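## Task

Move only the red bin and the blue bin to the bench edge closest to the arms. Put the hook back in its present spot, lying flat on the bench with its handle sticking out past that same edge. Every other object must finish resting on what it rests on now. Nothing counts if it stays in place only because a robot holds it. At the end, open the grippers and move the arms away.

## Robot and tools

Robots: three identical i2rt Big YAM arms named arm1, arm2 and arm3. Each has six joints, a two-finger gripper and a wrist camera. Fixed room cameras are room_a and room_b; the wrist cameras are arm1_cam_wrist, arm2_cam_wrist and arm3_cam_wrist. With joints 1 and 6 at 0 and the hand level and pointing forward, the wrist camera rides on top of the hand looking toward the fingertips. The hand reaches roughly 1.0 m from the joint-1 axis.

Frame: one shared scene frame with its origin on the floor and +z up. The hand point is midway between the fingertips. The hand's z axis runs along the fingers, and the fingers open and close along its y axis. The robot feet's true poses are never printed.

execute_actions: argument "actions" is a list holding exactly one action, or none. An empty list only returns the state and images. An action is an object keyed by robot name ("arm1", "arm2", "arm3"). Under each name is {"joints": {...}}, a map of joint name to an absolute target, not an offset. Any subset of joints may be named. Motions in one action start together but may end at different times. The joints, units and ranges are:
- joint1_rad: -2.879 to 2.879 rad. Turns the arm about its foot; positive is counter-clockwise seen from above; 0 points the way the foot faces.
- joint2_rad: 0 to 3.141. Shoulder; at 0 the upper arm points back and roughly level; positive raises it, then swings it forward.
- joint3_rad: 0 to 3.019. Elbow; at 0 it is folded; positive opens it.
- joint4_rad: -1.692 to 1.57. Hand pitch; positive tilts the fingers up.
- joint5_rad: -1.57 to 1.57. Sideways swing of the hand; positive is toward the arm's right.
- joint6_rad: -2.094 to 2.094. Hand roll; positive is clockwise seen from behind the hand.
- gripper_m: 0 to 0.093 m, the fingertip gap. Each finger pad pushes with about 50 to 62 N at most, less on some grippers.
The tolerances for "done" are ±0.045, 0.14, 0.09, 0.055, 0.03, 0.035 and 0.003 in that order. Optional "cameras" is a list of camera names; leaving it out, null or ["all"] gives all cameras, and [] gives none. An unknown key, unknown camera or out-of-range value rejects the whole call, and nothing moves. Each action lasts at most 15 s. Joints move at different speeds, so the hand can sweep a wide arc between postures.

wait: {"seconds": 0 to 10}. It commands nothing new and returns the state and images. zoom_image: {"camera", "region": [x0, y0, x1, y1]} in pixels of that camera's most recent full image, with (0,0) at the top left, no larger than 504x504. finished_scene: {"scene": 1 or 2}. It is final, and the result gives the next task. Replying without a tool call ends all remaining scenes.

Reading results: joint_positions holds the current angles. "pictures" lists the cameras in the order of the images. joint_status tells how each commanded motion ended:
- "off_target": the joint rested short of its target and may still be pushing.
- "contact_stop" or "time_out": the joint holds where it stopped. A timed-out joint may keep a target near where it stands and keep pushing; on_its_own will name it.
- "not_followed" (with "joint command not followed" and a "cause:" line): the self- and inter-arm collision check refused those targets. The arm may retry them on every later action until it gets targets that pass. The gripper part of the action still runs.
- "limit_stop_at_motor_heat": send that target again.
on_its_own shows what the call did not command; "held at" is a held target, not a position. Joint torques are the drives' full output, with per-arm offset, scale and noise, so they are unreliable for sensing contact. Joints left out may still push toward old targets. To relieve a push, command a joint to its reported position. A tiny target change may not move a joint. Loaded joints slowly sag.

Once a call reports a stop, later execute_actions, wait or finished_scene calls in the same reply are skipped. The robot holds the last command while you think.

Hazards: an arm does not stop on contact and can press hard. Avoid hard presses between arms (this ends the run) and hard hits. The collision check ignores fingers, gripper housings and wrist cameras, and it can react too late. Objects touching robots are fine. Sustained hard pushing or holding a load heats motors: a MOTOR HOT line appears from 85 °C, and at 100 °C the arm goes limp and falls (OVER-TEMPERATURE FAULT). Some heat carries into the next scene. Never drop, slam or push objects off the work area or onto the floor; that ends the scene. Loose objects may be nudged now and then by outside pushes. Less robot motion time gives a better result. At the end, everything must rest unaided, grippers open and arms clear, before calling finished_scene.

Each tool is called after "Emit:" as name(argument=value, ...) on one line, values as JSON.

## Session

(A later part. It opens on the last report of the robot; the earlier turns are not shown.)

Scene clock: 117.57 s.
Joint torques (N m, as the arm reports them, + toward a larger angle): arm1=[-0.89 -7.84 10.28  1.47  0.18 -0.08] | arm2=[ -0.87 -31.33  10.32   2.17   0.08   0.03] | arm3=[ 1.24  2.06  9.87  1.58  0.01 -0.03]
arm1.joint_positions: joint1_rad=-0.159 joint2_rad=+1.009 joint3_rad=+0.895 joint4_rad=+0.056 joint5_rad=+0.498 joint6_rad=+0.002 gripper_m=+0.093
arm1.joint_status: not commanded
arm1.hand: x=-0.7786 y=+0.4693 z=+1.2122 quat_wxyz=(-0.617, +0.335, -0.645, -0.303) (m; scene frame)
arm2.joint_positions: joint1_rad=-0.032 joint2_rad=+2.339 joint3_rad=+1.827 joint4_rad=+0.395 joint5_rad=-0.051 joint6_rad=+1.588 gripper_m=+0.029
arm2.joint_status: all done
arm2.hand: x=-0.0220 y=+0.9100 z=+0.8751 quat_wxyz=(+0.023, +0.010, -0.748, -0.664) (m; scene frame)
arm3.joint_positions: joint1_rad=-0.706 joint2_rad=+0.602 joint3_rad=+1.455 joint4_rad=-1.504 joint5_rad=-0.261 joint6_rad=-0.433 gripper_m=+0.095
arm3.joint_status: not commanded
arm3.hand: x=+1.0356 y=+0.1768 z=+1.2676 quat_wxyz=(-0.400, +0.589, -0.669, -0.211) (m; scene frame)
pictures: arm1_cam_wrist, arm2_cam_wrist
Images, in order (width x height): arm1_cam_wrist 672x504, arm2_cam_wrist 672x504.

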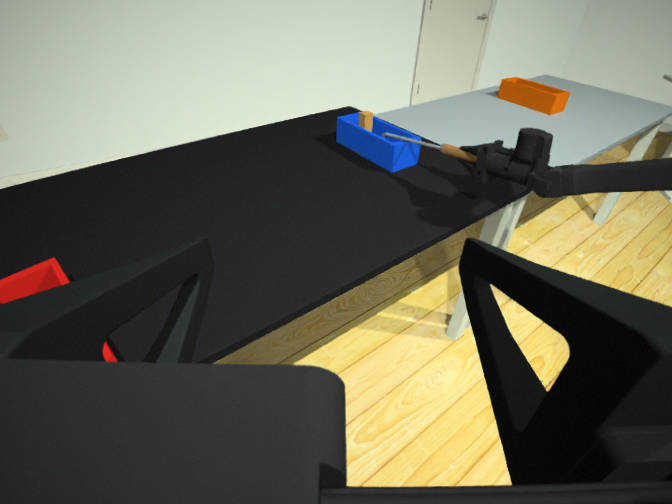

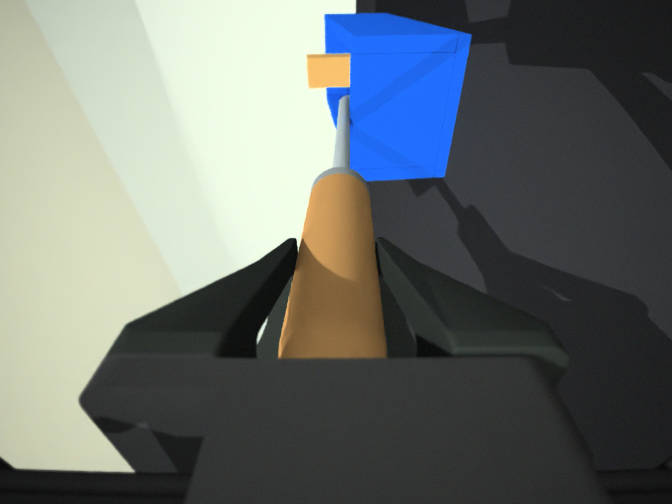

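Emit:
execute_actions(actions=[{"arm2":{"joints":{"joint2_rad":2.23,"joint3_rad":1.69,"joint4_rad":0.5}}}], cameras=[])

Emit:
execute_actions(actions=[{"arm2":{"joints":{"joint2_rad":2.135,"joint3_rad":1.51,"joint4_rad":0.59}}}], cameras=["arm2_cam_wrist"])

Emit:
execute_actions(actions=[{"arm2":{"joints":{"joint2_rad":2.04,"joint3_rad":1.33,"joint4_rad":0.675}}}], cameras=[])

Emit:
execute_actions(actions=[{"arm2":{"joints":{"joint2_rad":1.945,"joint3_rad":1.15,"joint4_rad":0.76}}}], cameras=[])

Emit:
execute_actions(actions=[{"arm2":{"joints":{"joint2_rad":1.845,"joint3_rad":0.97,"joint4_rad":0.84}}}], cameras=[])

Emit:
execute_actions(actions=[{"arm2":{"joints":{"joint2_rad":1.745,"joint3_rad":0.79,"joint4_rad":0.915}}}], cameras=["arm1_cam_wrist","arm2_cam_wrist","room_a"])

Scene clock: 127.77 s.
Joint torques (N m, as the arm reports them, + toward a larger angle): arm1=[-0.86 -7.85 10.28  1.48  0.18 -0.08] | arm2=[ -0.42 -30.15   8.29   2.83   0.1    0.05] | arm3=[ 0.72  2.3   9.76  1.58  0.02 -0.02]
arm1.joint_positions: joint1_rad=-0.159 joint2_rad=+1.009 joint3_rad=+0.895 joint4_rad=+0.056 joint5_rad=+0.498 joint6_rad=+0.002 gripper_m=+0.093
arm1.joint_status: not commanded
arm1.hand: x=-0.7786 y=+0.4693 z=+1.2122 quat_wxyz=(-0.617, +0.335, -0.645, -0.303) (m; scene frame)
arm2.joint_positions: joint1_rad=-0.032 joint2_rad=+2.270 joint3_rad=+1.691 joint4_rad=+0.466 joint5_rad=-0.051 joint6_rad=+1.588 gripper_m=+0.029
arm2.joint_status: all done
arm2.hand: x=-0.0221 y=+0.8806 z=+0.8761 quat_wxyz=(+0.023, +0.010, -0.746, -0.666) (m; scene frame)
arm3.joint_positions: joint1_rad=-0.706 joint2_rad=+0.602 joint3_rad=+1.455 joint4_rad=-1.504 joint5_rad=-0.261 joint6_rad=-0.433 gripper_m=+0.095
arm3.joint_status: not commanded
arm3.hand: x=+1.0356 y=+0.1768 z=+1.2676 quat_wxyz=(-0.400, +0.589, -0.669, -0.211) (m; scene frame)
pictures: none
No camera images: the call's "cameras" was empty. Leave "cameras" out to get every camera's image.

Scene clock: 128.60 s.
Joint torques (N m, as the arm reports them, + toward a larger angle): arm1=[-0.9  -7.85 10.27  1.47  0.18 -0.08] | arm2=[ -0.39 -28.21   7.93   2.85   0.1    0.05] | arm3=[1.14 1.33 9.82 1.72 0.01 0.  ]
arm1.joint_positions: joint1_rad=-0.159 joint2_rad=+1.009 joint3_rad=+0.895 joint4_rad=+0.056 joint5_rad=+0.498 joint6_rad=+0.002 gripper_m=+0.093
arm1.joint_status: not commanded
arm1.hand: x=-0.7786 y=+0.4693 z=+1.2122 quat_wxyz=(-0.617, +0.335, -0.645, -0.303) (m; scene frame)
arm2.joint_positions: joint1_rad=-0.032 joint2_rad=+2.174 joint3_rad=+1.510 joint4_rad=+0.554 joint5_rad=-0.051 joint6_rad=+1.588 gripper_m=+0.029
arm2.joint_status: all done
arm2.hand: x=-0.0222 y=+0.8368 z=+0.8773 quat_wxyz=(+0.023, +0.010, -0.745, -0.667) (m; scene frame)
arm3.joint_positions: joint1_rad=-0.706 joint2_rad=+0.602 joint3_rad=+1.455 joint4_rad=-1.504 joint5_rad=-0.261 joint6_rad=-0.433 gripper_m=+0.095
arm3.joint_status: not commanded
arm3.hand: x=+1.0356 y=+0.1768 z=+1.2676 quat_wxyz=(-0.400, +0.589, -0.669, -0.211) (m; scene frame)
pictures: arm2_cam_wrist
Images, in order (width x height): arm2_cam_wrist 672x504.

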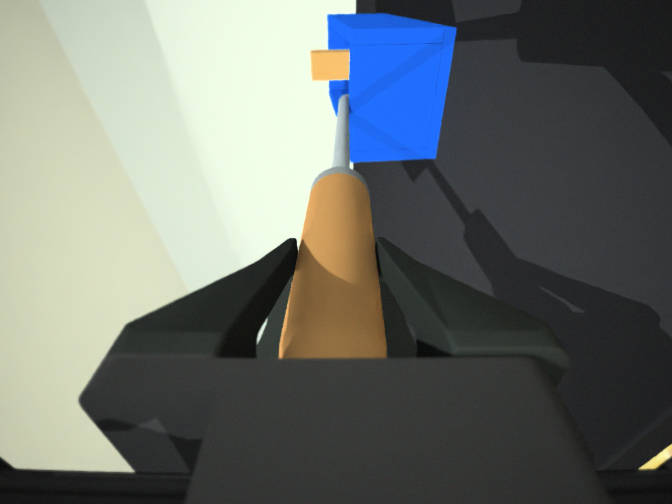

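Scene clock: 129.43 s.
Joint torques (N m, as the arm reports them, + toward a larger angle): arm1=[-0.89 -7.85 10.28  1.47  0.18 -0.08] | arm2=[ -0.21 -26.03   7.51   2.85   0.1    0.07] | arm3=[ 0.73  1.1   9.95  1.89  0.   -0.04]
arm1.joint_positions: joint1_rad=-0.159 joint2_rad=+1.009 joint3_rad=+0.895 joint4_rad=+0.056 joint5_rad=+0.498 joint6_rad=+0.002 gripper_m=+0.093
arm1.joint_status: not commanded
arm1.hand: x=-0.7786 y=+0.4693 z=+1.2122 quat_wxyz=(-0.617, +0.335, -0.645, -0.303) (m; scene frame)
arm2.joint_positions: joint1_rad=-0.032 joint2_rad=+2.077 joint3_rad=+1.329 joint4_rad=+0.636 joint5_rad=-0.051 joint6_rad=+1.588 gripper_m=+0.029
arm2.joint_status: all done
arm2.hand: x=-0.0224 y=+0.7882 z=+0.8771 quat_wxyz=(+0.023, +0.010, -0.746, -0.666) (m; scene frame)
arm3.joint_positions: joint1_rad=-0.706 joint2_rad=+0.602 joint3_rad=+1.455 joint4_rad=-1.504 joint5_rad=-0.261 joint6_rad=-0.433 gripper_m=+0.095
arm3.joint_status: not commanded
arm3.hand: x=+1.0356 y=+0.1768 z=+1.2676 quat_wxyz=(-0.400, +0.589, -0.669, -0.211) (m; scene frame)
pictures: none
No camera images: the call's "cameras" was empty. Leave "cameras" out to get every camera's image.

Scene clock: 130.27 s.
Joint torques (N m, as the arm reports them, + toward a larger angle): arm1=[-0.89 -7.83 10.28  1.47  0.18 -0.08] | arm2=[ -0.41 -23.98   7.16   2.97   0.1    0.04] | arm3=[ 1.5   1.71  9.97  1.65  0.01 -0.04]
arm1.joint_positions: joint1_rad=-0.159 joint2_rad=+1.009 joint3_rad=+0.895 joint4_rad=+0.056 joint5_rad=+0.498 joint6_rad=+0.002 gripper_m=+0.093
arm1.joint_status: not commanded
arm1.hand: x=-0.7786 y=+0.4693 z=+1.2122 quat_wxyz=(-0.617, +0.335, -0.645, -0.303) (m; scene frame)
arm2.joint_positions: joint1_rad=-0.032 joint2_rad=+1.980 joint3_rad=+1.148 joint4_rad=+0.721 joint5_rad=-0.051 joint6_rad=+1.588 gripper_m=+0.029
arm2.joint_status: all done
arm2.hand: x=-0.0226 y=+0.7354 z=+0.8770 quat_wxyz=(+0.023, +0.010, -0.745, -0.666) (m; scene frame)
arm3.joint_positions: joint1_rad=-0.706 joint2_rad=+0.602 joint3_rad=+1.455 joint4_rad=-1.504 joint5_rad=-0.261 joint6_rad=-0.433 gripper_m=+0.095
arm3.joint_status: not commanded
arm3.hand: x=+1.0356 y=+0.1768 z=+1.2676 quat_wxyz=(-0.400, +0.589, -0.669, -0.211) (m; scene frame)
pictures: none
No camera images: the call's "cameras" was empty. Leave "cameras" out to get every camera's image.

Scene clock: 131.10 s.
Joint torques (N m, as the arm reports them, + toward a larger angle): arm1=[-0.9  -7.87 10.27  1.47  0.18 -0.09] | arm2=[ -0.32 -21.23   6.87   3.03   0.11   0.05] | arm3=[1.07 1.28 9.95 1.69 0.   0.  ]
arm1.joint_positions: joint1_rad=-0.159 joint2_rad=+1.009 joint3_rad=+0.895 joint4_rad=+0.056 joint5_rad=+0.498 joint6_rad=+0.002 gripper_m=+0.093
arm1.joint_status: not commanded
arm1.hand: x=-0.7786 y=+0.4693 z=+1.2122 quat_wxyz=(-0.617, +0.335, -0.645, -0.303) (m; scene frame)
arm2.joint_positions: joint1_rad=-0.032 joint2_rad=+1.877 joint3_rad=+0.966 joint4_rad=+0.799 joint5_rad=-0.051 joint6_rad=+1.588 gripper_m=+0.029
arm2.joint_status: all done
arm2.hand: x=-0.0229 y=+0.6783 z=+0.8773 quat_wxyz=(+0.023, +0.010, -0.746, -0.666) (m; scene frame)
arm3.joint_positions: joint1_rad=-0.706 joint2_rad=+0.602 joint3_rad=+1.455 joint4_rad=-1.504 joint5_rad=-0.261 joint6_rad=-0.433 gripper_m=+0.095
arm3.joint_status: not commanded
arm3.hand: x=+1.0356 y=+0.1768 z=+1.2676 quat_wxyz=(-0.400, +0.589, -0.669, -0.211) (m; scene frame)
pictures: none
No camera images: the call's "cameras" was empty. Leave "cameras" out to get every camera's image.

Scene clock: 131.90 s.
Joint torques (N m, as the arm reports them, + toward a larger angle): arm1=[-0.89 -7.84 10.28  1.47  0.18 -0.08] | arm2=[ -0.24 -18.36   6.35   3.04   0.09   0.05] | arm3=[ 0.54  1.47  9.76  1.75  0.02 -0.03]
arm1.joint_positions: joint1_rad=-0.159 joint2_rad=+1.009 joint3_rad=+0.895 joint4_rad=+0.056 joint5_rad=+0.498 joint6_rad=+0.002 gripper_m=+0.093
arm1.joint_status: not commanded
arm1.hand: x=-0.7786 y=+0.4693 z=+1.2122 quat_wxyz=(-0.617, +0.335, -0.645, -0.303) (m; scene frame)
arm2.joint_positions: joint1_rad=-0.032 joint2_rad=+1.774 joint3_rad=+0.786 joint4_rad=+0.874 joint5_rad=-0.051 joint6_rad=+1.588 gripper_m=+0.029
arm2.joint_status: all done
arm2.hand: x=-0.0231 y=+0.6182 z=+0.8768 quat_wxyz=(+0.023, +0.010, -0.746, -0.665) (m; scene frame)
arm3.joint_positions: joint1_rad=-0.706 joint2_rad=+0.602 joint3_rad=+1.455 joint4_rad=-1.504 joint5_rad=-0.261 joint6_rad=-0.433 gripper_m=+0.095
arm3.joint_status: not commanded
arm3.hand: x=+1.0356 y=+0.1768 z=+1.2676 quat_wxyz=(-0.400, +0.589, -0.669, -0.211) (m; scene frame)
pictures: arm1_cam_wrist, arm2_cam_wrist, room_a
Images, in order (width x height): arm1_cam_wrist 672x504, arm2_cam_wrist 672x504, room_a 672x504.

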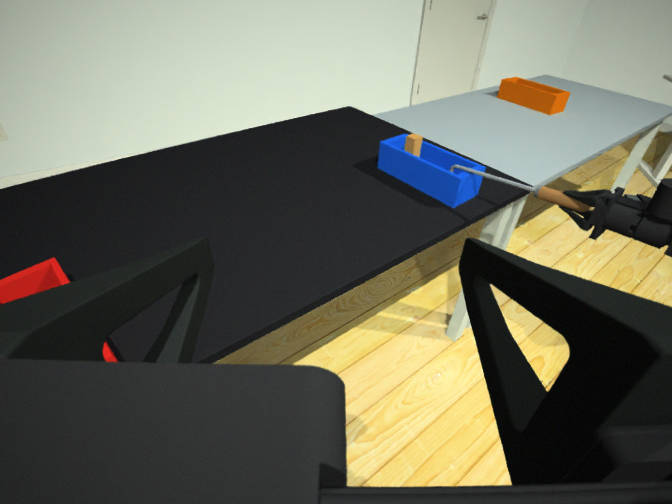

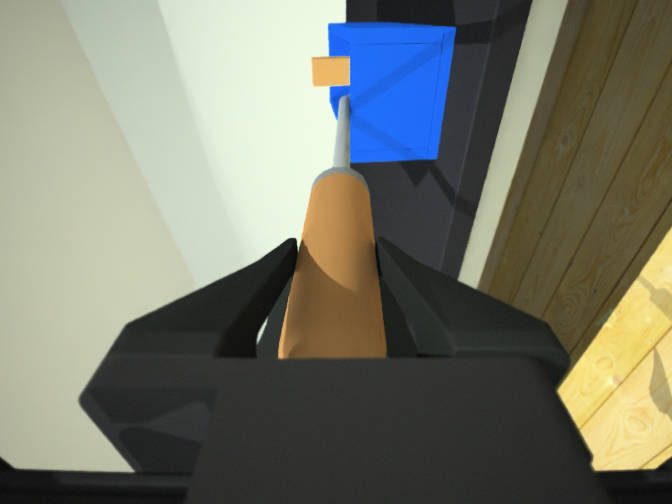

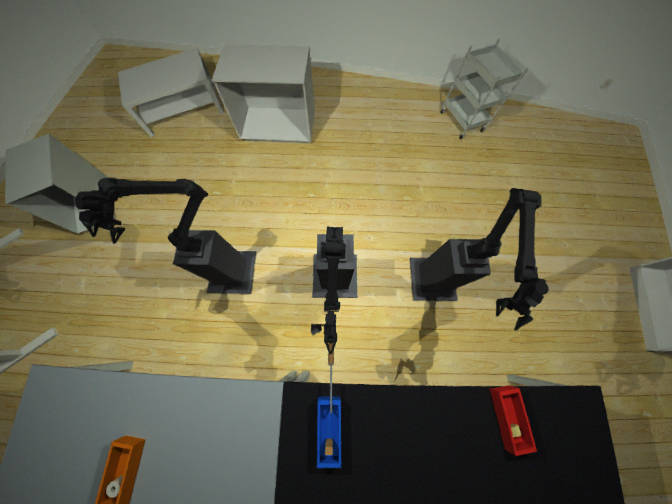

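Emit:
execute_actions(actions=[{"arm2":{"joints":{"joint2_rad":1.65,"joint3_rad":0.64,"joint4_rad":0.97}}}], cameras=["room_a","arm2_cam_wrist"])

Scene clock: 144.93 s.
Joint torques (N m, as the arm reports them, + toward a larger angle): arm1=[-0.91 -7.86 10.27  1.48  0.18 -0.09] | arm2=[ -0.41 -15.96   6.12   3.04   0.1    0.07] | arm3=[ 1.16  1.22  9.84  1.68 -0.02  0.01]
arm1.joint_positions: joint1_rad=-0.159 joint2_rad=+1.009 joint3_rad=+0.895 joint4_rad=+0.056 joint5_rad=+0.498 joint6_rad=+0.002 gripper_m=+0.093
arm1.joint_status: not commanded
arm1.hand: x=-0.7786 y=+0.4693 z=+1.2122 quat_wxyz=(-0.617, +0.335, -0.645, -0.303) (m; scene frame)
arm2.joint_positions: joint1_rad=-0.032 joint2_rad=+1.676 joint3_rad=+0.633 joint4_rad=+0.928 joint5_rad=-0.051 joint6_rad=+1.588 gripper_m=+0.029
arm2.joint_status: all done
arm2.hand: x=-0.0233 y=+0.5648 z=+0.8774 quat_wxyz=(+0.023, +0.010, -0.747, -0.665) (m; scene frame)
arm3.joint_positions: joint1_rad=-0.706 joint2_rad=+0.602 joint3_rad=+1.455 joint4_rad=-1.504 joint5_rad=-0.261 joint6_rad=-0.433 gripper_m=+0.095
arm3.joint_status: not commanded
arm3.hand: x=+1.0356 y=+0.1768 z=+1.2676 quat_wxyz=(-0.400, +0.589, -0.669, -0.211) (m; scene frame)
pictures: arm2_cam_wrist, room_a
Images, in order (width x height): arm2_cam_wrist 672x504, room_a 672x504.

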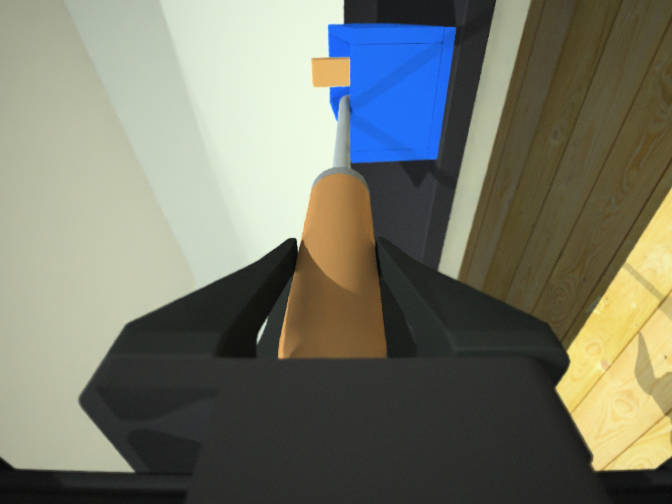

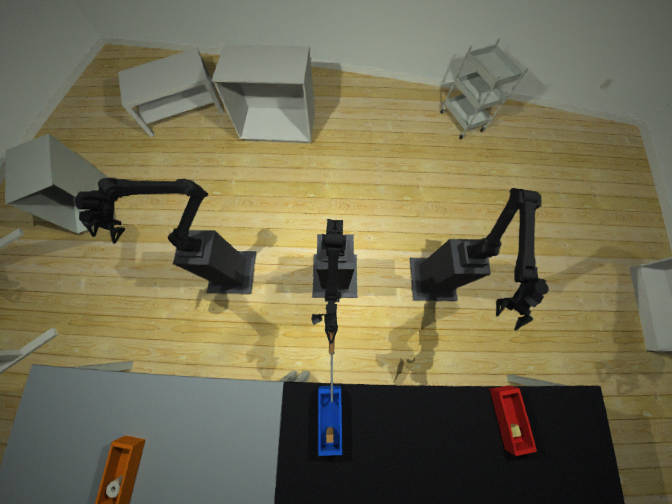

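Emit:
execute_actions(actions=[{"arm2":{"joints":{"joint2_rad":1.5,"joint3_rad":0.72,"joint4_rad":0.9}}}], cameras=["arm2_cam_wrist","arm1_cam_wrist"])

Scene clock: 149.83 s.
Joint torques (N m, as the arm reports them, + toward a larger angle): arm1=[-0.88 -7.86 10.28  1.47  0.18 -0.08] | arm2=[ -0.32 -13.89  12.02   2.71   0.09   0.06] | arm3=[ 0.91  1.36  9.79  1.75  0.04 -0.03]
arm1.joint_positions: joint1_rad=-0.159 joint2_rad=+1.009 joint3_rad=+0.895 joint4_rad=+0.056 joint5_rad=+0.498 joint6_rad=+0.002 gripper_m=+0.093
arm1.joint_status: not commanded
arm1.hand: x=-0.7786 y=+0.4693 z=+1.2122 quat_wxyz=(-0.617, +0.335, -0.645, -0.303) (m; scene frame)
arm2.joint_positions: joint1_rad=-0.032 joint2_rad=+1.520 joint3_rad=+0.648 joint4_rad=+0.866 joint5_rad=-0.051 joint6_rad=+1.588 gripper_m=+0.029
arm2.joint_status: all done
arm2.hand: x=-0.0234 y=+0.5609 z=+0.9542 quat_wxyz=(+0.022, +0.011, -0.709, -0.705) (m; scene frame)
arm3.joint_positions: joint1_rad=-0.706 joint2_rad=+0.602 joint3_rad=+1.455 joint4_rad=-1.504 joint5_rad=-0.261 joint6_rad=-0.433 gripper_m=+0.095
arm3.joint_status: not commanded
arm3.hand: x=+1.0356 y=+0.1768 z=+1.2676 quat_wxyz=(-0.400, +0.589, -0.669, -0.211) (m; scene frame)
pictures: arm1_cam_wrist, arm2_cam_wrist
Images, in order (width x height): arm1_cam_wrist 672x504, arm2_cam_wrist 672x504.

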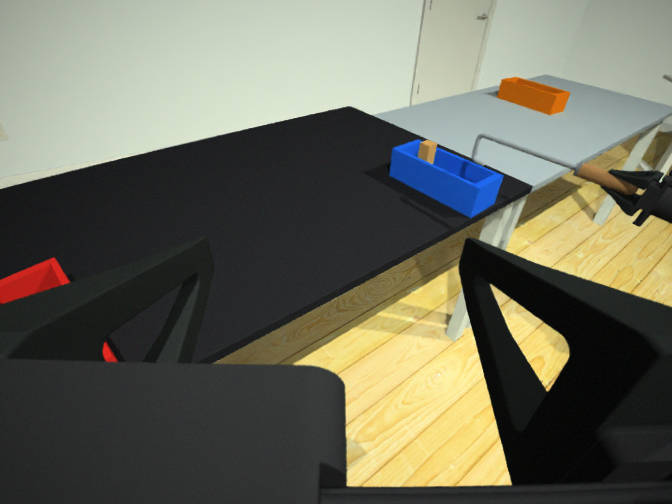

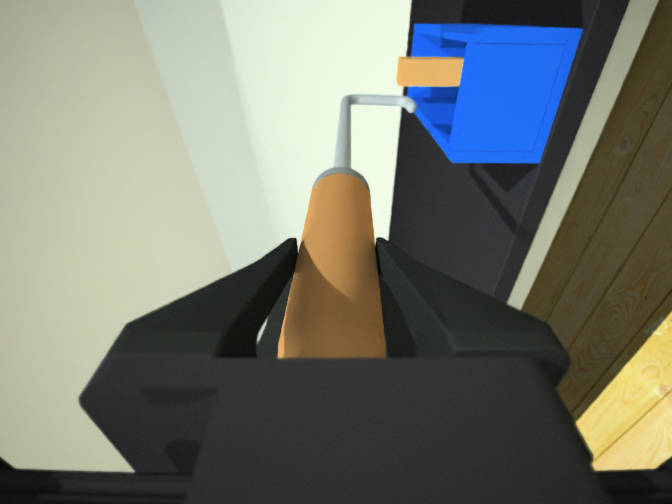

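Emit:
execute_actions(actions=[{"arm2":{"joints":{"joint1_rad":0.65}},"arm1":{"joints":{"joint1_rad":0.1}}}], cameras=[])

Emit:
execute_actions(actions=[{"arm2":{"joints":{"joint2_rad":1.8,"joint3_rad":1.35,"joint4_rad":0.6,"joint5_rad":0.4}}}], cameras=[])

Emit:
execute_actions(actions=[{"arm2":{"joints":{"joint2_rad":2.3,"joint3_rad":1.93,"joint4_rad":0.55,"joint5_rad":0.69}}}], cameras=[])

Emit:
execute_actions(actions=[{"arm2":{"joints":{"joint2_rad":2.4,"joint3_rad":1.87,"joint4_rad":0.6,"joint6_rad":0}}}], cameras=["arm2_cam_wrist","room_a"])

Scene clock: 156.33 s.
Joint torques (N m, as the arm reports them, + toward a larger angle): arm1=[-1.9  -7.83 10.29  1.47  0.08 -0.08] | arm2=[ -1.31 -14.57  12.03   2.68   0.12   0.06] | arm3=[ 0.62  1.39  9.89  1.74 -0.03  0.02]
arm1.joint_positions: joint1_rad=+0.106 joint2_rad=+1.009 joint3_rad=+0.895 joint4_rad=+0.056 joint5_rad=+0.500 joint6_rad=+0.002 gripper_m=+0.093
arm1.joint_status: all done
arm1.hand: x=-0.9052 y=+0.4916 z=+1.2129 quat_wxyz=(-0.572, +0.416, -0.596, -0.381) (m; scene frame)
arm2.joint_positions: joint1_rad=+0.657 joint2_rad=+1.522 joint3_rad=+0.648 joint4_rad=+0.866 joint5_rad=-0.051 joint6_rad=+1.588 gripper_m=+0.029
arm2.joint_status: all done
arm2.hand: x=-0.3795 y=+0.4289 z=+0.9525 quat_wxyz=(+0.259, +0.250, -0.665, -0.654) (m; scene frame)
arm3.joint_positions: joint1_rad=-0.706 joint2_rad=+0.602 joint3_rad=+1.455 joint4_rad=-1.504 joint5_rad=-0.261 joint6_rad=-0.433 gripper_m=+0.095
arm3.joint_status: not commanded
arm3.hand: x=+1.0356 y=+0.1768 z=+1.2676 quat_wxyz=(-0.400, +0.589, -0.669, -0.211) (m; scene frame)
pictures: none
No camera images: the call's "cameras" was empty. Leave "cameras" out to get every camera's image.

Scene clock: 157.80 s.
Joint torques (N m, as the arm reports them, + toward a larger angle): arm1=[-1.9  -7.83 10.28  1.47  0.08 -0.08] | arm2=[ -0.4  -22.81  13.71   2.61   0.09   0.04] | arm3=[1.1  1.43 9.8  1.68 0.02 0.01]
arm1.joint_positions: joint1_rad=+0.106 joint2_rad=+1.009 joint3_rad=+0.895 joint4_rad=+0.056 joint5_rad=+0.500 joint6_rad=+0.002 gripper_m=+0.093
arm1.joint_status: not commanded
arm1.hand: x=-0.9052 y=+0.4916 z=+1.2129 quat_wxyz=(-0.572, +0.416, -0.596, -0.381) (m; scene frame)
arm2.joint_positions: joint1_rad=+0.656 joint2_rad=+1.829 joint3_rad=+1.274 joint4_rad=+0.568 joint5_rad=+0.399 joint6_rad=+1.591 gripper_m=+0.029
arm2.joint_status: all done
arm2.hand: x=-0.4340 y=+0.6161 z=+1.0167 quat_wxyz=(+0.110, +0.092, -0.697, -0.703) (m; scene frame)
arm3.joint_positions: joint1_rad=-0.706 joint2_rad=+0.602 joint3_rad=+1.455 joint4_rad=-1.504 joint5_rad=-0.261 joint6_rad=-0.433 gripper_m=+0.095
arm3.joint_status: not commanded
arm3.hand: x=+1.0356 y=+0.1768 z=+1.2676 quat_wxyz=(-0.400, +0.589, -0.669, -0.211) (m; scene frame)
pictures: none
No camera images: the call's "cameras" was empty. Leave "cameras" out to get every camera's image.

Scene clock: 160.40 s.
Joint torques (N m, as the arm reports them, + toward a larger angle): arm1=[-1.9  -7.82 10.28  1.48  0.08 -0.08] | arm2=[ -0.85 -32.5   15.29   2.51   0.16   0.03] | arm3=[ 1.17  1.69  9.73  1.58 -0.02 -0.02]
arm1.joint_positions: joint1_rad=+0.106 joint2_rad=+1.009 joint3_rad=+0.895 joint4_rad=+0.056 joint5_rad=+0.500 joint6_rad=+0.002 gripper_m=+0.093
arm1.joint_status: not commanded
arm1.hand: x=-0.9052 y=+0.4916 z=+1.2129 quat_wxyz=(-0.572, +0.416, -0.596, -0.381) (m; scene frame)
arm2.joint_positions: joint1_rad=+0.654 joint2_rad=+2.353 joint3_rad=+1.834 joint4_rad=+0.519 joint5_rad=+0.687 joint6_rad=+1.591 gripper_m=+0.029
arm2.joint_status: joint3_rad time_out (moved +0.559 of +0.656); the others done
arm2.on_its_own: joint3_rad reads +1.834 and still pushes toward +1.930 since a time_out
arm2.hand: x=-0.4848 y=+0.7474 z=+0.8961 quat_wxyz=(+0.005, -0.008, -0.708, -0.707) (m; scene frame)
arm3.joint_positions: joint1_rad=-0.706 joint2_rad=+0.602 joint3_rad=+1.455 joint4_rad=-1.504 joint5_rad=-0.261 joint6_rad=-0.433 gripper_m=+0.095
arm3.joint_status: not commanded
arm3.hand: x=+1.0356 y=+0.1768 z=+1.2676 quat_wxyz=(-0.400, +0.589, -0.669, -0.211) (m; scene frame)
pictures: none
No camera images: the call's "cameras" was empty. Leave "cameras" out to get every camera's image.

not run: a stop came earlier in this reply.

Emit:
execute_actions(actions=[{"arm2":{"joints":{"joint2_rad":2.39,"joint4_rad":0.62,"joint6_rad":0}}}], cameras=[])

Emit:
execute_actions(actions=[{"arm2":{"joints":{"joint2_rad":2.47,"joint4_rad":0.69}}}], cameras=["arm2_cam_wrist","arm1_cam_wrist"])

Scene clock: 164.60 s.
Joint torques (N m, as the arm reports them, + toward a larger angle): arm1=[-1.89 -7.8  10.27  1.48  0.08 -0.09] | arm2=[ -0.48 -32.75  14.54   2.76   0.16  -0.09] | arm3=[ 0.16  1.82  9.79  1.62 -0.01 -0.01]
arm1.joint_positions: joint1_rad=+0.106 joint2_rad=+1.009 joint3_rad=+0.895 joint4_rad=+0.056 joint5_rad=+0.500 joint6_rad=+0.002 gripper_m=+0.093
arm1.joint_status: not commanded
arm1.hand: x=-0.9052 y=+0.4916 z=+1.2129 quat_wxyz=(-0.572, +0.416, -0.596, -0.381) (m; scene frame)
arm2.joint_positions: joint1_rad=+0.654 joint2_rad=+2.433 joint3_rad=+1.843 joint4_rad=+0.582 joint5_rad=+0.687 joint6_rad=+0.016 gripper_m=+0.029
arm2.joint_status: all done
arm2.hand: x=-0.4862 y=+0.7493 z=+0.8460 quat_wxyz=(-0.497, +0.499, -0.505, -0.499) (m; scene frame)
arm3.joint_positions: joint1_rad=-0.706 joint2_rad=+0.602 joint3_rad=+1.455 joint4_rad=-1.504 joint5_rad=-0.261 joint6_rad=-0.433 gripper_m=+0.095
arm3.joint_status: not commanded
arm3.hand: x=+1.0356 y=+0.1768 z=+1.2676 quat_wxyz=(-0.400, +0.589, -0.669, -0.211) (m; scene frame)
pictures: none
No camera images: the call's "cameras" was empty. Leave "cameras" out to get every camera's image.

Scene clock: 165.60 s.
Joint torques (N m, as the arm reports them, + toward a larger angle): arm1=[-1.89 -7.82 10.28  1.47  0.08 -0.08] | arm2=[ -0.85 -29.48  13.24   2.25   0.07   0.  ] | arm3=[0.76 1.26 9.89 1.66 0.01 0.02]
arm1.joint_positions: joint1_rad=+0.106 joint2_rad=+1.009 joint3_rad=+0.895 joint4_rad=+0.056 joint5_rad=+0.500 joint6_rad=+0.002 gripper_m=+0.093
arm1.joint_status: not commanded
arm1.hand: x=-0.9052 y=+0.4916 z=+1.2129 quat_wxyz=(-0.572, +0.416, -0.596, -0.381) (m; scene frame)
arm2.joint_positions: joint1_rad=+0.654 joint2_rad=+2.483 joint3_rad=+1.858 joint4_rad=+0.668 joint5_rad=+0.688 joint6_rad=+0.003 gripper_m=+0.029
arm2.joint_status: all done
arm2.hand: x=-0.4868 y=+0.7504 z=+0.8289 quat_wxyz=(-0.502, +0.483, -0.500, -0.514) (m; scene frame)
arm3.joint_positions: joint1_rad=-0.706 joint2_rad=+0.602 joint3_rad=+1.455 joint4_rad=-1.504 joint5_rad=-0.261 joint6_rad=-0.433 gripper_m=+0.095
arm3.joint_status: not commanded
arm3.hand: x=+1.0356 y=+0.1768 z=+1.2676 quat_wxyz=(-0.400, +0.589, -0.669, -0.211) (m; scene frame)
pictures: arm1_cam_wrist, arm2_cam_wrist
Images, in order (width x height): arm1_cam_wrist 672x504, arm2_cam_wrist 672x504.

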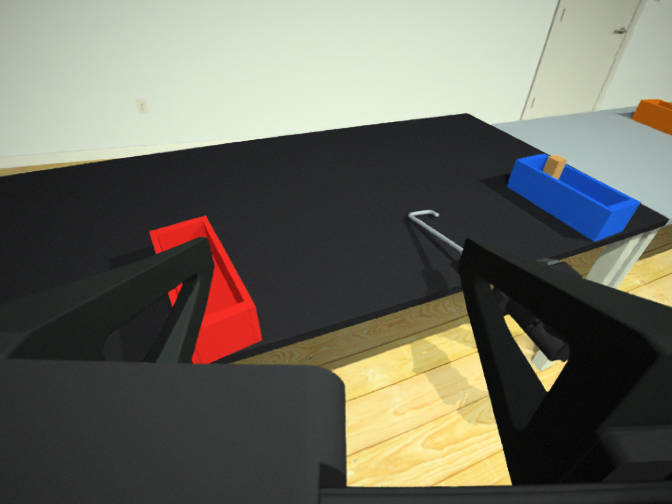

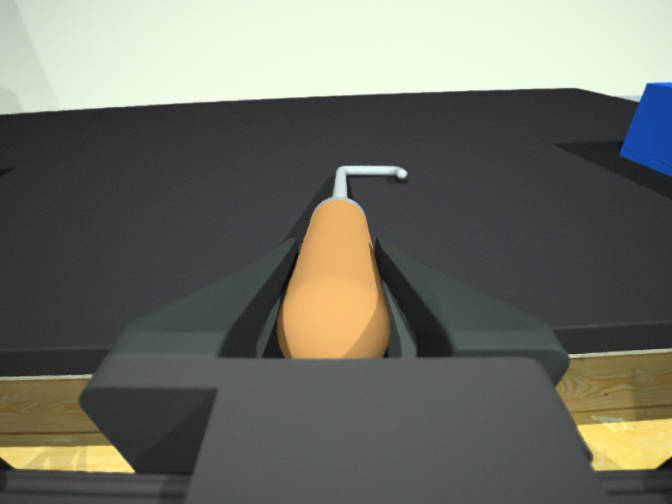

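Emit:
execute_actions(actions=[{"arm2":{"joints":{"joint2_rad":2.54}}}], cameras=["arm2_cam_wrist"])

Scene clock: 168.53 s.
Joint torques (N m, as the arm reports them, + toward a larger angle): arm1=[-1.88 -7.84 10.28  1.47  0.08 -0.08] | arm2=[ -1.05 -28.58  12.18   1.89   0.11   0.06] | arm3=[1.08 1.54 9.79 1.82 0.   0.  ]
arm1.joint_positions: joint1_rad=+0.106 joint2_rad=+1.009 joint3_rad=+0.895 joint4_rad=+0.056 joint5_rad=+0.500 joint6_rad=+0.002 gripper_m=+0.093
arm1.joint_status: not commanded
arm1.hand: x=-0.9052 y=+0.4916 z=+1.2129 quat_wxyz=(-0.572, +0.416, -0.596, -0.381) (m; scene frame)
arm2.joint_positions: joint1_rad=+0.654 joint2_rad=+2.537 joint3_rad=+1.870 joint4_rad=+0.677 joint5_rad=+0.688 joint6_rad=-0.002 gripper_m=+0.029
arm2.joint_status: all done
arm2.hand: x=-0.4866 y=+0.7501 z=+0.7907 quat_wxyz=(-0.502, +0.496, -0.500, -0.501) (m; scene frame)
arm3.joint_positions: joint1_rad=-0.706 joint2_rad=+0.602 joint3_rad=+1.455 joint4_rad=-1.504 joint5_rad=-0.261 joint6_rad=-0.433 gripper_m=+0.095
arm3.joint_status: not commanded
arm3.hand: x=+1.0356 y=+0.1768 z=+1.2676 quat_wxyz=(-0.400, +0.589, -0.669, -0.211) (m; scene frame)
pictures: arm2_cam_wrist
Images, in order (width x height): arm2_cam_wrist 672x504.

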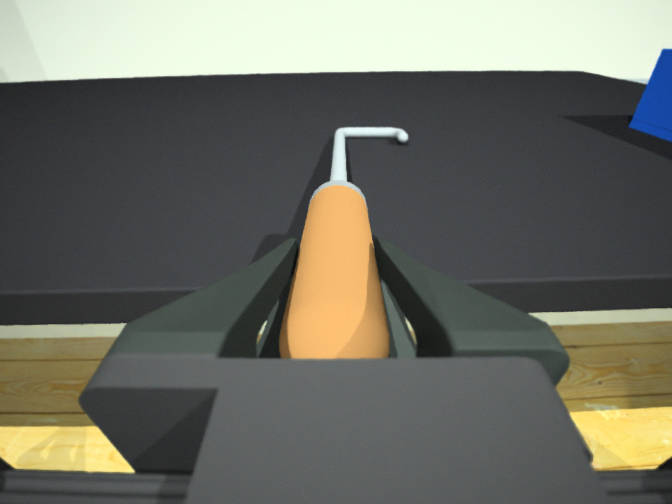

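Emit:
execute_actions(actions=[{"arm2":{"joints":{"joint2_rad":2.575}}}], cameras=[])

Emit:
execute_actions(actions=[{"arm2":{"joints":{"gripper_m":0.093}}}], cameras=["arm2_cam_wrist"])

Emit:
execute_actions(actions=[{"arm2":{"joints":{"joint2_rad":2.1}}}], cameras=[])

Emit:
execute_actions(actions=[{"arm2":{"joints":{"joint1_rad":-0.1,"joint2_rad":1.0,"joint3_rad":0.9,"joint4_rad":0.1,"joint5_rad":-0.6}},"arm1":{"joints":{"joint2_rad":1.8,"joint3_rad":1.7,"joint4_rad":0.3,"joint5_rad":-0.66}}}], cameras=[])

Emit:
execute_actions(actions=[{"arm1":{"joints":{"joint1_rad":-0.67,"joint2_rad":2.4,"joint3_rad":2.0,"joint4_rad":0.5}}}], cameras=["arm1_cam_wrist"])

Scene clock: 174.87 s.
Joint torques (N m, as the arm reports them, + toward a larger angle): arm1=[-1.9  -7.8  10.28  1.47  0.08 -0.08] | arm2=[ -0.6  -27.71  11.69   1.61   0.12   0.08] | arm3=[ 0.58  1.21  9.82  1.69  0.03 -0.04]
arm1.joint_positions: joint1_rad=+0.106 joint2_rad=+1.009 joint3_rad=+0.895 joint4_rad=+0.056 joint5_rad=+0.500 joint6_rad=+0.002 gripper_m=+0.093
arm1.joint_status: not commanded
arm1.hand: x=-0.9052 y=+0.4916 z=+1.2129 quat_wxyz=(-0.572, +0.416, -0.596, -0.381) (m; scene frame)
arm2.joint_positions: joint1_rad=+0.654 joint2_rad=+2.562 joint3_rad=+1.873 joint4_rad=+0.682 joint5_rad=+0.688 joint6_rad=-0.002 gripper_m=+0.029
arm2.joint_status: all done
arm2.hand: x=-0.4857 y=+0.7490 z=+0.7717 quat_wxyz=(-0.502, +0.502, -0.501, -0.495) (m; scene frame)
arm3.joint_positions: joint1_rad=-0.706 joint2_rad=+0.602 joint3_rad=+1.455 joint4_rad=-1.504 joint5_rad=-0.261 joint6_rad=-0.433 gripper_m=+0.095
arm3.joint_status: not commanded
arm3.hand: x=+1.0356 y=+0.1768 z=+1.2676 quat_wxyz=(-0.400, +0.589, -0.669, -0.211) (m; scene frame)
pictures: none
No camera images: the call's "cameras" was empty. Leave "cameras" out to get every camera's image.

Scene clock: 175.57 s.
Joint torques (N m, as the arm reports them, + toward a larger angle): arm1=[-1.88 -7.82 10.28  1.48  0.08 -0.08] | arm2=[ -0.33 -27.64  11.84   1.68   0.09   0.04] | arm3=[ 1.12  1.54  9.72  1.7   0.01 -0.05]
arm1.joint_positions: joint1_rad=+0.106 joint2_rad=+1.009 joint3_rad=+0.895 joint4_rad=+0.056 joint5_rad=+0.500 joint6_rad=+0.002 gripper_m=+0.093
arm1.joint_status: not commanded
arm1.hand: x=-0.9052 y=+0.4916 z=+1.2129 quat_wxyz=(-0.572, +0.416, -0.596, -0.381) (m; scene frame)
arm2.joint_positions: joint1_rad=+0.654 joint2_rad=+2.562 joint3_rad=+1.873 joint4_rad=+0.682 joint5_rad=+0.688 joint6_rad=-0.002 gripper_m=+0.093
arm2.joint_status: all done
arm2.hand: x=-0.4857 y=+0.7490 z=+0.7717 quat_wxyz=(-0.502, +0.502, -0.501, -0.495) (m; scene frame)
arm3.joint_positions: joint1_rad=-0.706 joint2_rad=+0.602 joint3_rad=+1.455 joint4_rad=-1.504 joint5_rad=-0.261 joint6_rad=-0.433 gripper_m=+0.095
arm3.joint_status: not commanded
arm3.hand: x=+1.0356 y=+0.1768 z=+1.2676 quat_wxyz=(-0.400, +0.589, -0.669, -0.211) (m; scene frame)
pictures: arm2_cam_wrist
Images, in order (width x height): arm2_cam_wrist 672x504.

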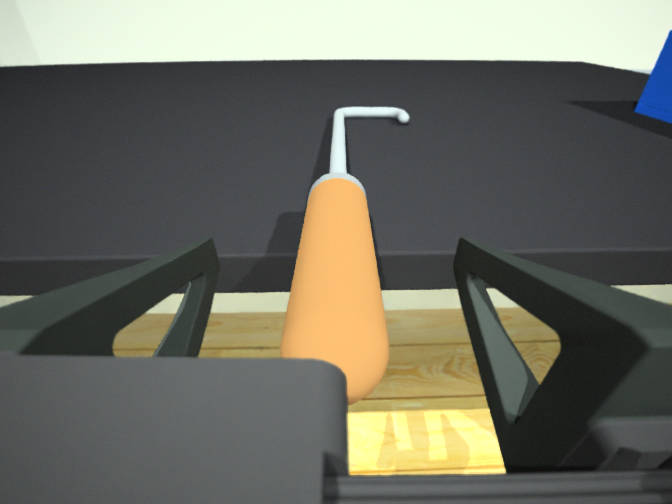

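Scene clock: 177.47 s.
Joint torques (N m, as the arm reports them, + toward a larger angle): arm1=[-1.9  -7.82 10.27  1.49  0.08 -0.08] | arm2=[ -0.78 -26.57   8.95   1.08  -0.09   0.03] | arm3=[ 0.65  1.45  9.7   1.7  -0.03  0.02]
arm1.joint_positions: joint1_rad=+0.106 joint2_rad=+1.009 joint3_rad=+0.895 joint4_rad=+0.056 joint5_rad=+0.500 joint6_rad=+0.002 gripper_m=+0.093
arm1.joint_status: not commanded
arm1.hand: x=-0.9052 y=+0.4916 z=+1.2129 quat_wxyz=(-0.572, +0.416, -0.596, -0.381) (m; scene frame)
arm2.joint_positions: joint1_rad=+0.654 joint2_rad=+2.110 joint3_rad=+1.929 joint4_rad=+0.691 joint5_rad=+0.688 joint6_rad=-0.002 gripper_m=+0.093
arm2.joint_status: all done
arm2.hand: x=-0.4568 y=+0.7130 z=+1.1883 quat_wxyz=(-0.504, +0.306, -0.467, -0.659) (m; scene frame)
arm3.joint_positions: joint1_rad=-0.706 joint2_rad=+0.602 joint3_rad=+1.455 joint4_rad=-1.504 joint5_rad=-0.261 joint6_rad=-0.433 gripper_m=+0.095
arm3.joint_status: not commanded
arm3.hand: x=+1.0356 y=+0.1768 z=+1.2676 quat_wxyz=(-0.400, +0.589, -0.669, -0.211) (m; scene frame)
pictures: none
No camera images: the call's "cameras" was empty. Leave "cameras" out to get every camera's image.

Scene clock: 179.13 s.
Joint torques (N m, as the arm reports them, + toward a larger angle): arm1=[ -1.83 -20.95  13.93   1.98  -0.03  -0.08] | arm2=[ 0.1  -6.42  8.6   1.25 -0.12  0.03] | arm3=[0.82 1.55 9.95 1.63 0.04 0.01]
arm1.joint_positions: joint1_rad=+0.105 joint2_rad=+1.819 joint3_rad=+1.644 joint4_rad=+0.287 joint5_rad=-0.658 joint6_rad=+0.002 gripper_m=+0.093
arm1.joint_status: all done
arm1.hand: x=-1.1267 y=+0.7497 z=+1.2206 quat_wxyz=(-0.303, +0.631, -0.239, -0.674) (m; scene frame)
arm2.joint_positions: joint1_rad=-0.104 joint2_rad=+0.994 joint3_rad=+0.911 joint4_rad=+0.105 joint5_rad=-0.596 joint6_rad=-0.002 gripper_m=+0.093
arm2.joint_status: all done
arm2.hand: x=-0.0777 y=+0.4745 z=+1.1937 quat_wxyz=(-0.362, +0.609, -0.347, -0.614) (m; scene frame)
arm3.joint_positions: joint1_rad=-0.706 joint2_rad=+0.602 joint3_rad=+1.455 joint4_rad=-1.504 joint5_rad=-0.261 joint6_rad=-0.433 gripper_m=+0.095
arm3.joint_status: not commanded
arm3.hand: x=+1.0356 y=+0.1768 z=+1.2676 quat_wxyz=(-0.400, +0.589, -0.669, -0.211) (m; scene frame)
pictures: none
No camera images: the call's "cameras" was empty. Leave "cameras" out to get every camera's image.

Scene clock: 181.37 s.
Joint torques (N m, as the arm reports them, + toward a larger angle): arm1=[ -1.36 -26.31  12.1    1.99   0.04  -0.09] | arm2=[-0.15 -6.74  8.63  1.26 -0.08  0.04] | arm3=[ 0.94  1.44  9.93  1.69  0.   -0.04]
arm1.joint_positions: joint1_rad=-0.672 joint2_rad=+2.409 joint3_rad=+1.958 joint4_rad=+0.488 joint5_rad=-0.660 joint6_rad=+0.002 gripper_m=+0.093
arm1.joint_status: all done
arm1.hand: x=-0.4643 y=+0.7838 z=+0.9535 quat_wxyz=(-0.508, +0.499, -0.487, -0.505) (m; scene frame)
arm2.joint_positions: joint1_rad=-0.104 joint2_rad=+0.994 joint3_rad=+0.911 joint4_rad=+0.105 joint5_rad=-0.596 joint6_rad=-0.002 gripper_m=+0.093
arm2.joint_status: not commanded
arm2.hand: x=-0.0777 y=+0.4745 z=+1.1937 quat_wxyz=(-0.362, +0.609, -0.347, -0.614) (m; scene frame)
arm3.joint_positions: joint1_rad=-0.706 joint2_rad=+0.602 joint3_rad=+1.455 joint4_rad=-1.504 joint5_rad=-0.261 joint6_rad=-0.433 gripper_m=+0.095
arm3.joint_status: not commanded
arm3.hand: x=+1.0356 y=+0.1768 z=+1.2676 quat_wxyz=(-0.400, +0.589, -0.669, -0.211) (m; scene frame)
pictures: arm1_cam_wrist
Images, in order (width x height): arm1_cam_wrist 672x504.

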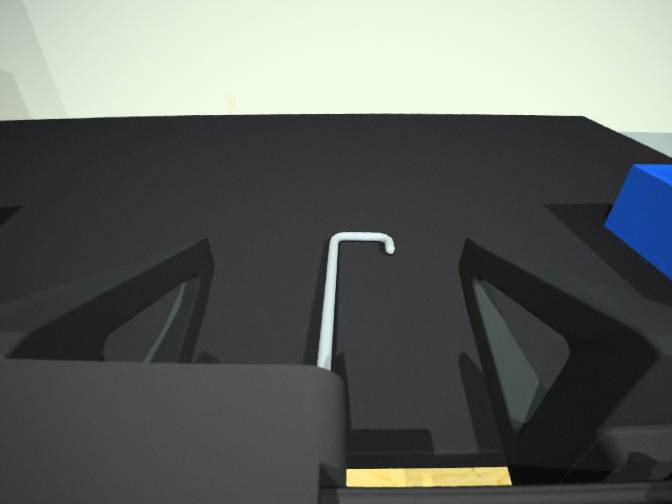

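Emit:
execute_actions(actions=[{"arm1":{"joints":{"joint2_rad":2.59,"joint3_rad":1.93,"joint4_rad":0.68}}}], cameras=["arm1_cam_wrist"])

Scene clock: 183.90 s.
Joint torques (N m, as the arm reports them, + toward a larger angle): arm1=[ -1.35 -27.51   9.45   2.23   0.    -0.09] | arm2=[-0.31 -6.34  8.61  1.21 -0.12  0.05] | arm3=[ 1.3   1.94  9.82  1.72 -0.01 -0.02]
arm1.joint_positions: joint1_rad=-0.672 joint2_rad=+2.617 joint3_rad=+1.907 joint4_rad=+0.663 joint5_rad=-0.660 joint6_rad=+0.002 gripper_m=+0.093
arm1.joint_status: all done
arm1.hand: x=-0.4772 y=+0.7678 z=+0.7813 quat_wxyz=(-0.479, +0.503, -0.517, -0.501) (m; scene frame)
arm2.joint_positions: joint1_rad=-0.104 joint2_rad=+0.994 joint3_rad=+0.911 joint4_rad=+0.105 joint5_rad=-0.596 joint6_rad=-0.002 gripper_m=+0.093
arm2.joint_status: not commanded
arm2.hand: x=-0.0777 y=+0.4745 z=+1.1937 quat_wxyz=(-0.362, +0.609, -0.347, -0.614) (m; scene frame)
arm3.joint_positions: joint1_rad=-0.706 joint2_rad=+0.602 joint3_rad=+1.455 joint4_rad=-1.504 joint5_rad=-0.261 joint6_rad=-0.433 gripper_m=+0.095
arm3.joint_status: not commanded
arm3.hand: x=+1.0356 y=+0.1768 z=+1.2676 quat_wxyz=(-0.400, +0.589, -0.669, -0.211) (m; scene frame)
pictures: arm1_cam_wrist
Images, in order (width x height): arm1_cam_wrist 672x504.

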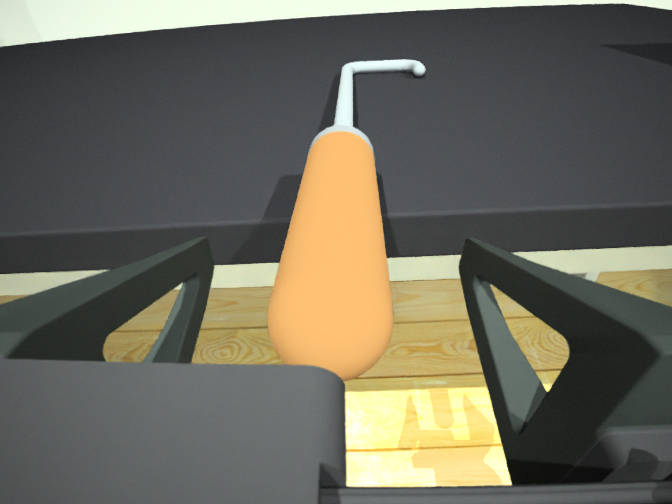

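Slightly low.

Emit:
execute_actions(actions=[{"arm1":{"joints":{"joint4_rad":0.75}}}], cameras=["arm1_cam_wrist"])

Emit:
execute_actions(actions=[{"arm1":{"joints":{"gripper_m":0}}}], cameras=["arm1_cam_wrist"])

Emit:
execute_actions(actions=[{"arm1":{"joints":{"joint2_rad":2.45,"joint4_rad":0.66,"joint6_rad":1.62}}}], cameras=["arm1_cam_wrist"])

Emit:
execute_actions(actions=[{"arm1":{"joints":{"joint2_rad":2.15,"joint4_rad":0.4}}}], cameras=["arm2_cam_wrist"])

Scene clock: 188.43 s.
Joint torques (N m, as the arm reports them, + toward a larger angle): arm1=[ -1.31 -27.59   9.43   2.22   0.03  -0.09] | arm2=[-0.2  -6.5   8.61  1.24 -0.09  0.04] | arm3=[ 0.86  1.2   9.83  1.7  -0.01 -0.04]
arm1.joint_positions: joint1_rad=-0.672 joint2_rad=+2.617 joint3_rad=+1.907 joint4_rad=+0.731 joint5_rad=-0.660 joint6_rad=+0.002 gripper_m=+0.093
arm1.joint_status: all done
arm1.hand: x=-0.4770 y=+0.7680 z=+0.7956 quat_wxyz=(-0.503, +0.500, -0.493, -0.504) (m; scene frame)
arm2.joint_positions: joint1_rad=-0.104 joint2_rad=+0.994 joint3_rad=+0.911 joint4_rad=+0.105 joint5_rad=-0.596 joint6_rad=-0.002 gripper_m=+0.093
arm2.joint_status: not commanded
arm2.hand: x=-0.0777 y=+0.4745 z=+1.1937 quat_wxyz=(-0.362, +0.609, -0.347, -0.614) (m; scene frame)
arm3.joint_positions: joint1_rad=-0.706 joint2_rad=+0.602 joint3_rad=+1.455 joint4_rad=-1.504 joint5_rad=-0.261 joint6_rad=-0.433 gripper_m=+0.095
arm3.joint_status: not commanded
arm3.hand: x=+1.0356 y=+0.1768 z=+1.2676 quat_wxyz=(-0.400, +0.589, -0.669, -0.211) (m; scene frame)
pictures: arm1_cam_wrist
Images, in order (width x height): arm1_cam_wrist 672x504.

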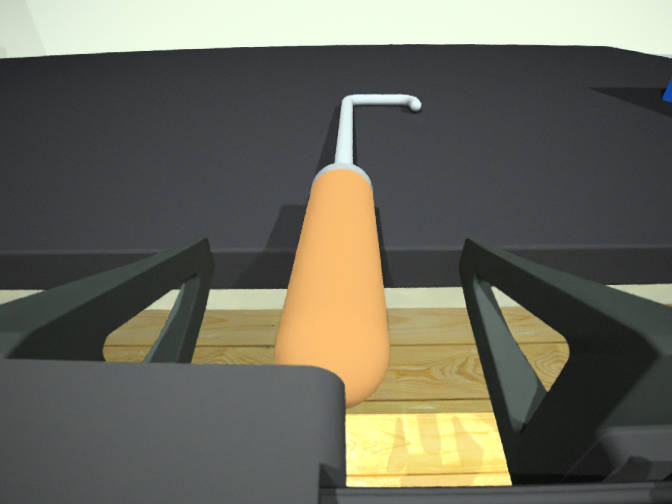

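Scene clock: 189.13 s.
Joint torques (N m, as the arm reports them, + toward a larger angle): arm1=[ -1.27 -27.56   9.43   2.22  -0.03  -0.09] | arm2=[-0.09 -6.69  8.61  1.25 -0.09  0.06] | arm3=[ 0.55  1.91  9.88  1.78 -0.01 -0.02]
arm1.joint_positions: joint1_rad=-0.672 joint2_rad=+2.617 joint3_rad=+1.907 joint4_rad=+0.732 joint5_rad=-0.658 joint6_rad=+0.002 gripper_m=+0.029
arm1.joint_status: gripper_m off_target (ended at +0.029, target +0.000)
arm1.hand: x=-0.4768 y=+0.7680 z=+0.7958 quat_wxyz=(-0.503, +0.499, -0.493, -0.504) (m; scene frame)
arm2.joint_positions: joint1_rad=-0.104 joint2_rad=+0.994 joint3_rad=+0.911 joint4_rad=+0.105 joint5_rad=-0.596 joint6_rad=-0.002 gripper_m=+0.093
arm2.joint_status: not commanded
arm2.hand: x=-0.0777 y=+0.4745 z=+1.1937 quat_wxyz=(-0.362, +0.609, -0.347, -0.614) (m; scene frame)
arm3.joint_positions: joint1_rad=-0.706 joint2_rad=+0.602 joint3_rad=+1.455 joint4_rad=-1.504 joint5_rad=-0.261 joint6_rad=-0.433 gripper_m=+0.095
arm3.joint_status: not commanded
arm3.hand: x=+1.0356 y=+0.1768 z=+1.2676 quat_wxyz=(-0.400, +0.589, -0.669, -0.211) (m; scene frame)
pictures: arm1_cam_wrist
Images, in order (width x height): arm1_cam_wrist 672x504.

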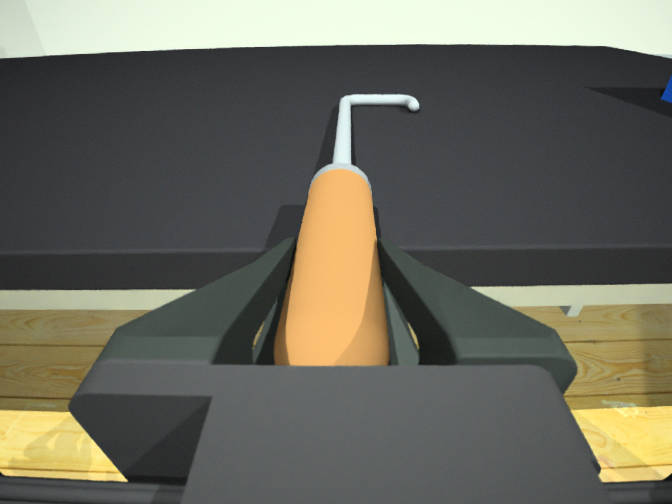

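Scene clock: 191.33 s.
Joint torques (N m, as the arm reports them, + toward a larger angle): arm1=[ -1.24 -29.39  10.36   2.37   0.04   0.12] | arm2=[ 0.01 -6.36  8.7   1.31 -0.11  0.06] | arm3=[ 0.84  1.22  9.71  1.7   0.   -0.04]
arm1.joint_positions: joint1_rad=-0.672 joint2_rad=+2.501 joint3_rad=+1.903 joint4_rad=+0.638 joint5_rad=-0.660 joint6_rad=+1.595 gripper_m=+0.029
arm1.joint_status: all done
arm1.hand: x=-0.4715 y=+0.7749 z=+0.8742 quat_wxyz=(+0.005, +0.001, -0.697, -0.717) (m; scene frame)
arm2.joint_positions: joint1_rad=-0.104 joint2_rad=+0.994 joint3_rad=+0.911 joint4_rad=+0.105 joint5_rad=-0.596 joint6_rad=-0.002 gripper_m=+0.093
arm2.joint_status: not commanded
arm2.hand: x=-0.0777 y=+0.4745 z=+1.1937 quat_wxyz=(-0.362, +0.609, -0.347, -0.614) (m; scene frame)
arm3.joint_positions: joint1_rad=-0.706 joint2_rad=+0.602 joint3_rad=+1.455 joint4_rad=-1.504 joint5_rad=-0.261 joint6_rad=-0.433 gripper_m=+0.095
arm3.joint_status: not commanded
arm3.hand: x=+1.0356 y=+0.1768 z=+1.2676 quat_wxyz=(-0.400, +0.589, -0.669, -0.211) (m; scene frame)
pictures: arm1_cam_wrist
Images, in order (width x height): arm1_cam_wrist 672x504.

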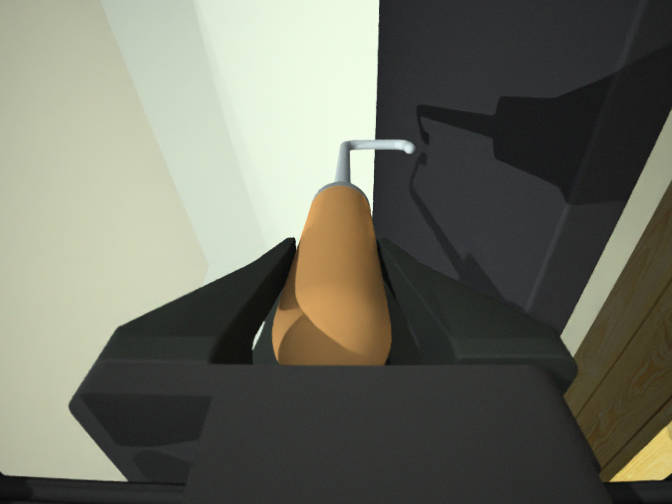

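Scene clock: 192.93 s.
Joint torques (N m, as the arm reports them, + toward a larger angle): arm1=[ -1.29 -27.15  13.33   2.49   0.06   0.07] | arm2=[-0.15 -6.68  8.61  1.26 -0.1   0.06] | arm3=[ 0.75  1.85  9.89  1.72 -0.01  0.02]
arm1.joint_positions: joint1_rad=-0.672 joint2_rad=+2.189 joint3_rad=+1.878 joint4_rad=+0.375 joint5_rad=-0.660 joint6_rad=+1.599 gripper_m=+0.029
arm1.joint_status: all done
arm1.hand: x=-0.4833 y=+0.7583 z=+1.0749 quat_wxyz=(+0.002, +0.005, -0.690, -0.724) (m; scene frame)
arm2.joint_positions: joint1_rad=-0.104 joint2_rad=+0.994 joint3_rad=+0.911 joint4_rad=+0.105 joint5_rad=-0.596 joint6_rad=-0.002 gripper_m=+0.093
arm2.joint_status: not commanded
arm2.hand: x=-0.0777 y=+0.4745 z=+1.1937 quat_wxyz=(-0.362, +0.609, -0.347, -0.614) (m; scene frame)
arm3.joint_positions: joint1_rad=-0.706 joint2_rad=+0.602 joint3_rad=+1.455 joint4_rad=-1.504 joint5_rad=-0.261 joint6_rad=-0.433 gripper_m=+0.095
arm3.joint_status: not commanded
arm3.hand: x=+1.0356 y=+0.1768 z=+1.2676 quat_wxyz=(-0.400, +0.589, -0.669, -0.211) (m; scene frame)
pictures: arm2_cam_wrist
Images, in order (width x height): arm2_cam_wrist 672x504.

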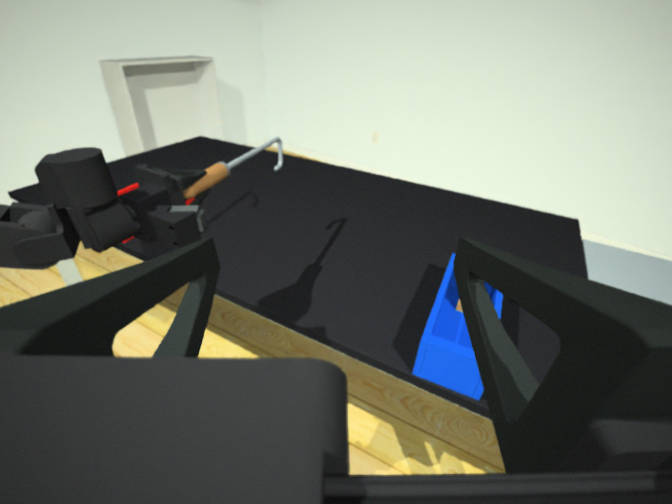

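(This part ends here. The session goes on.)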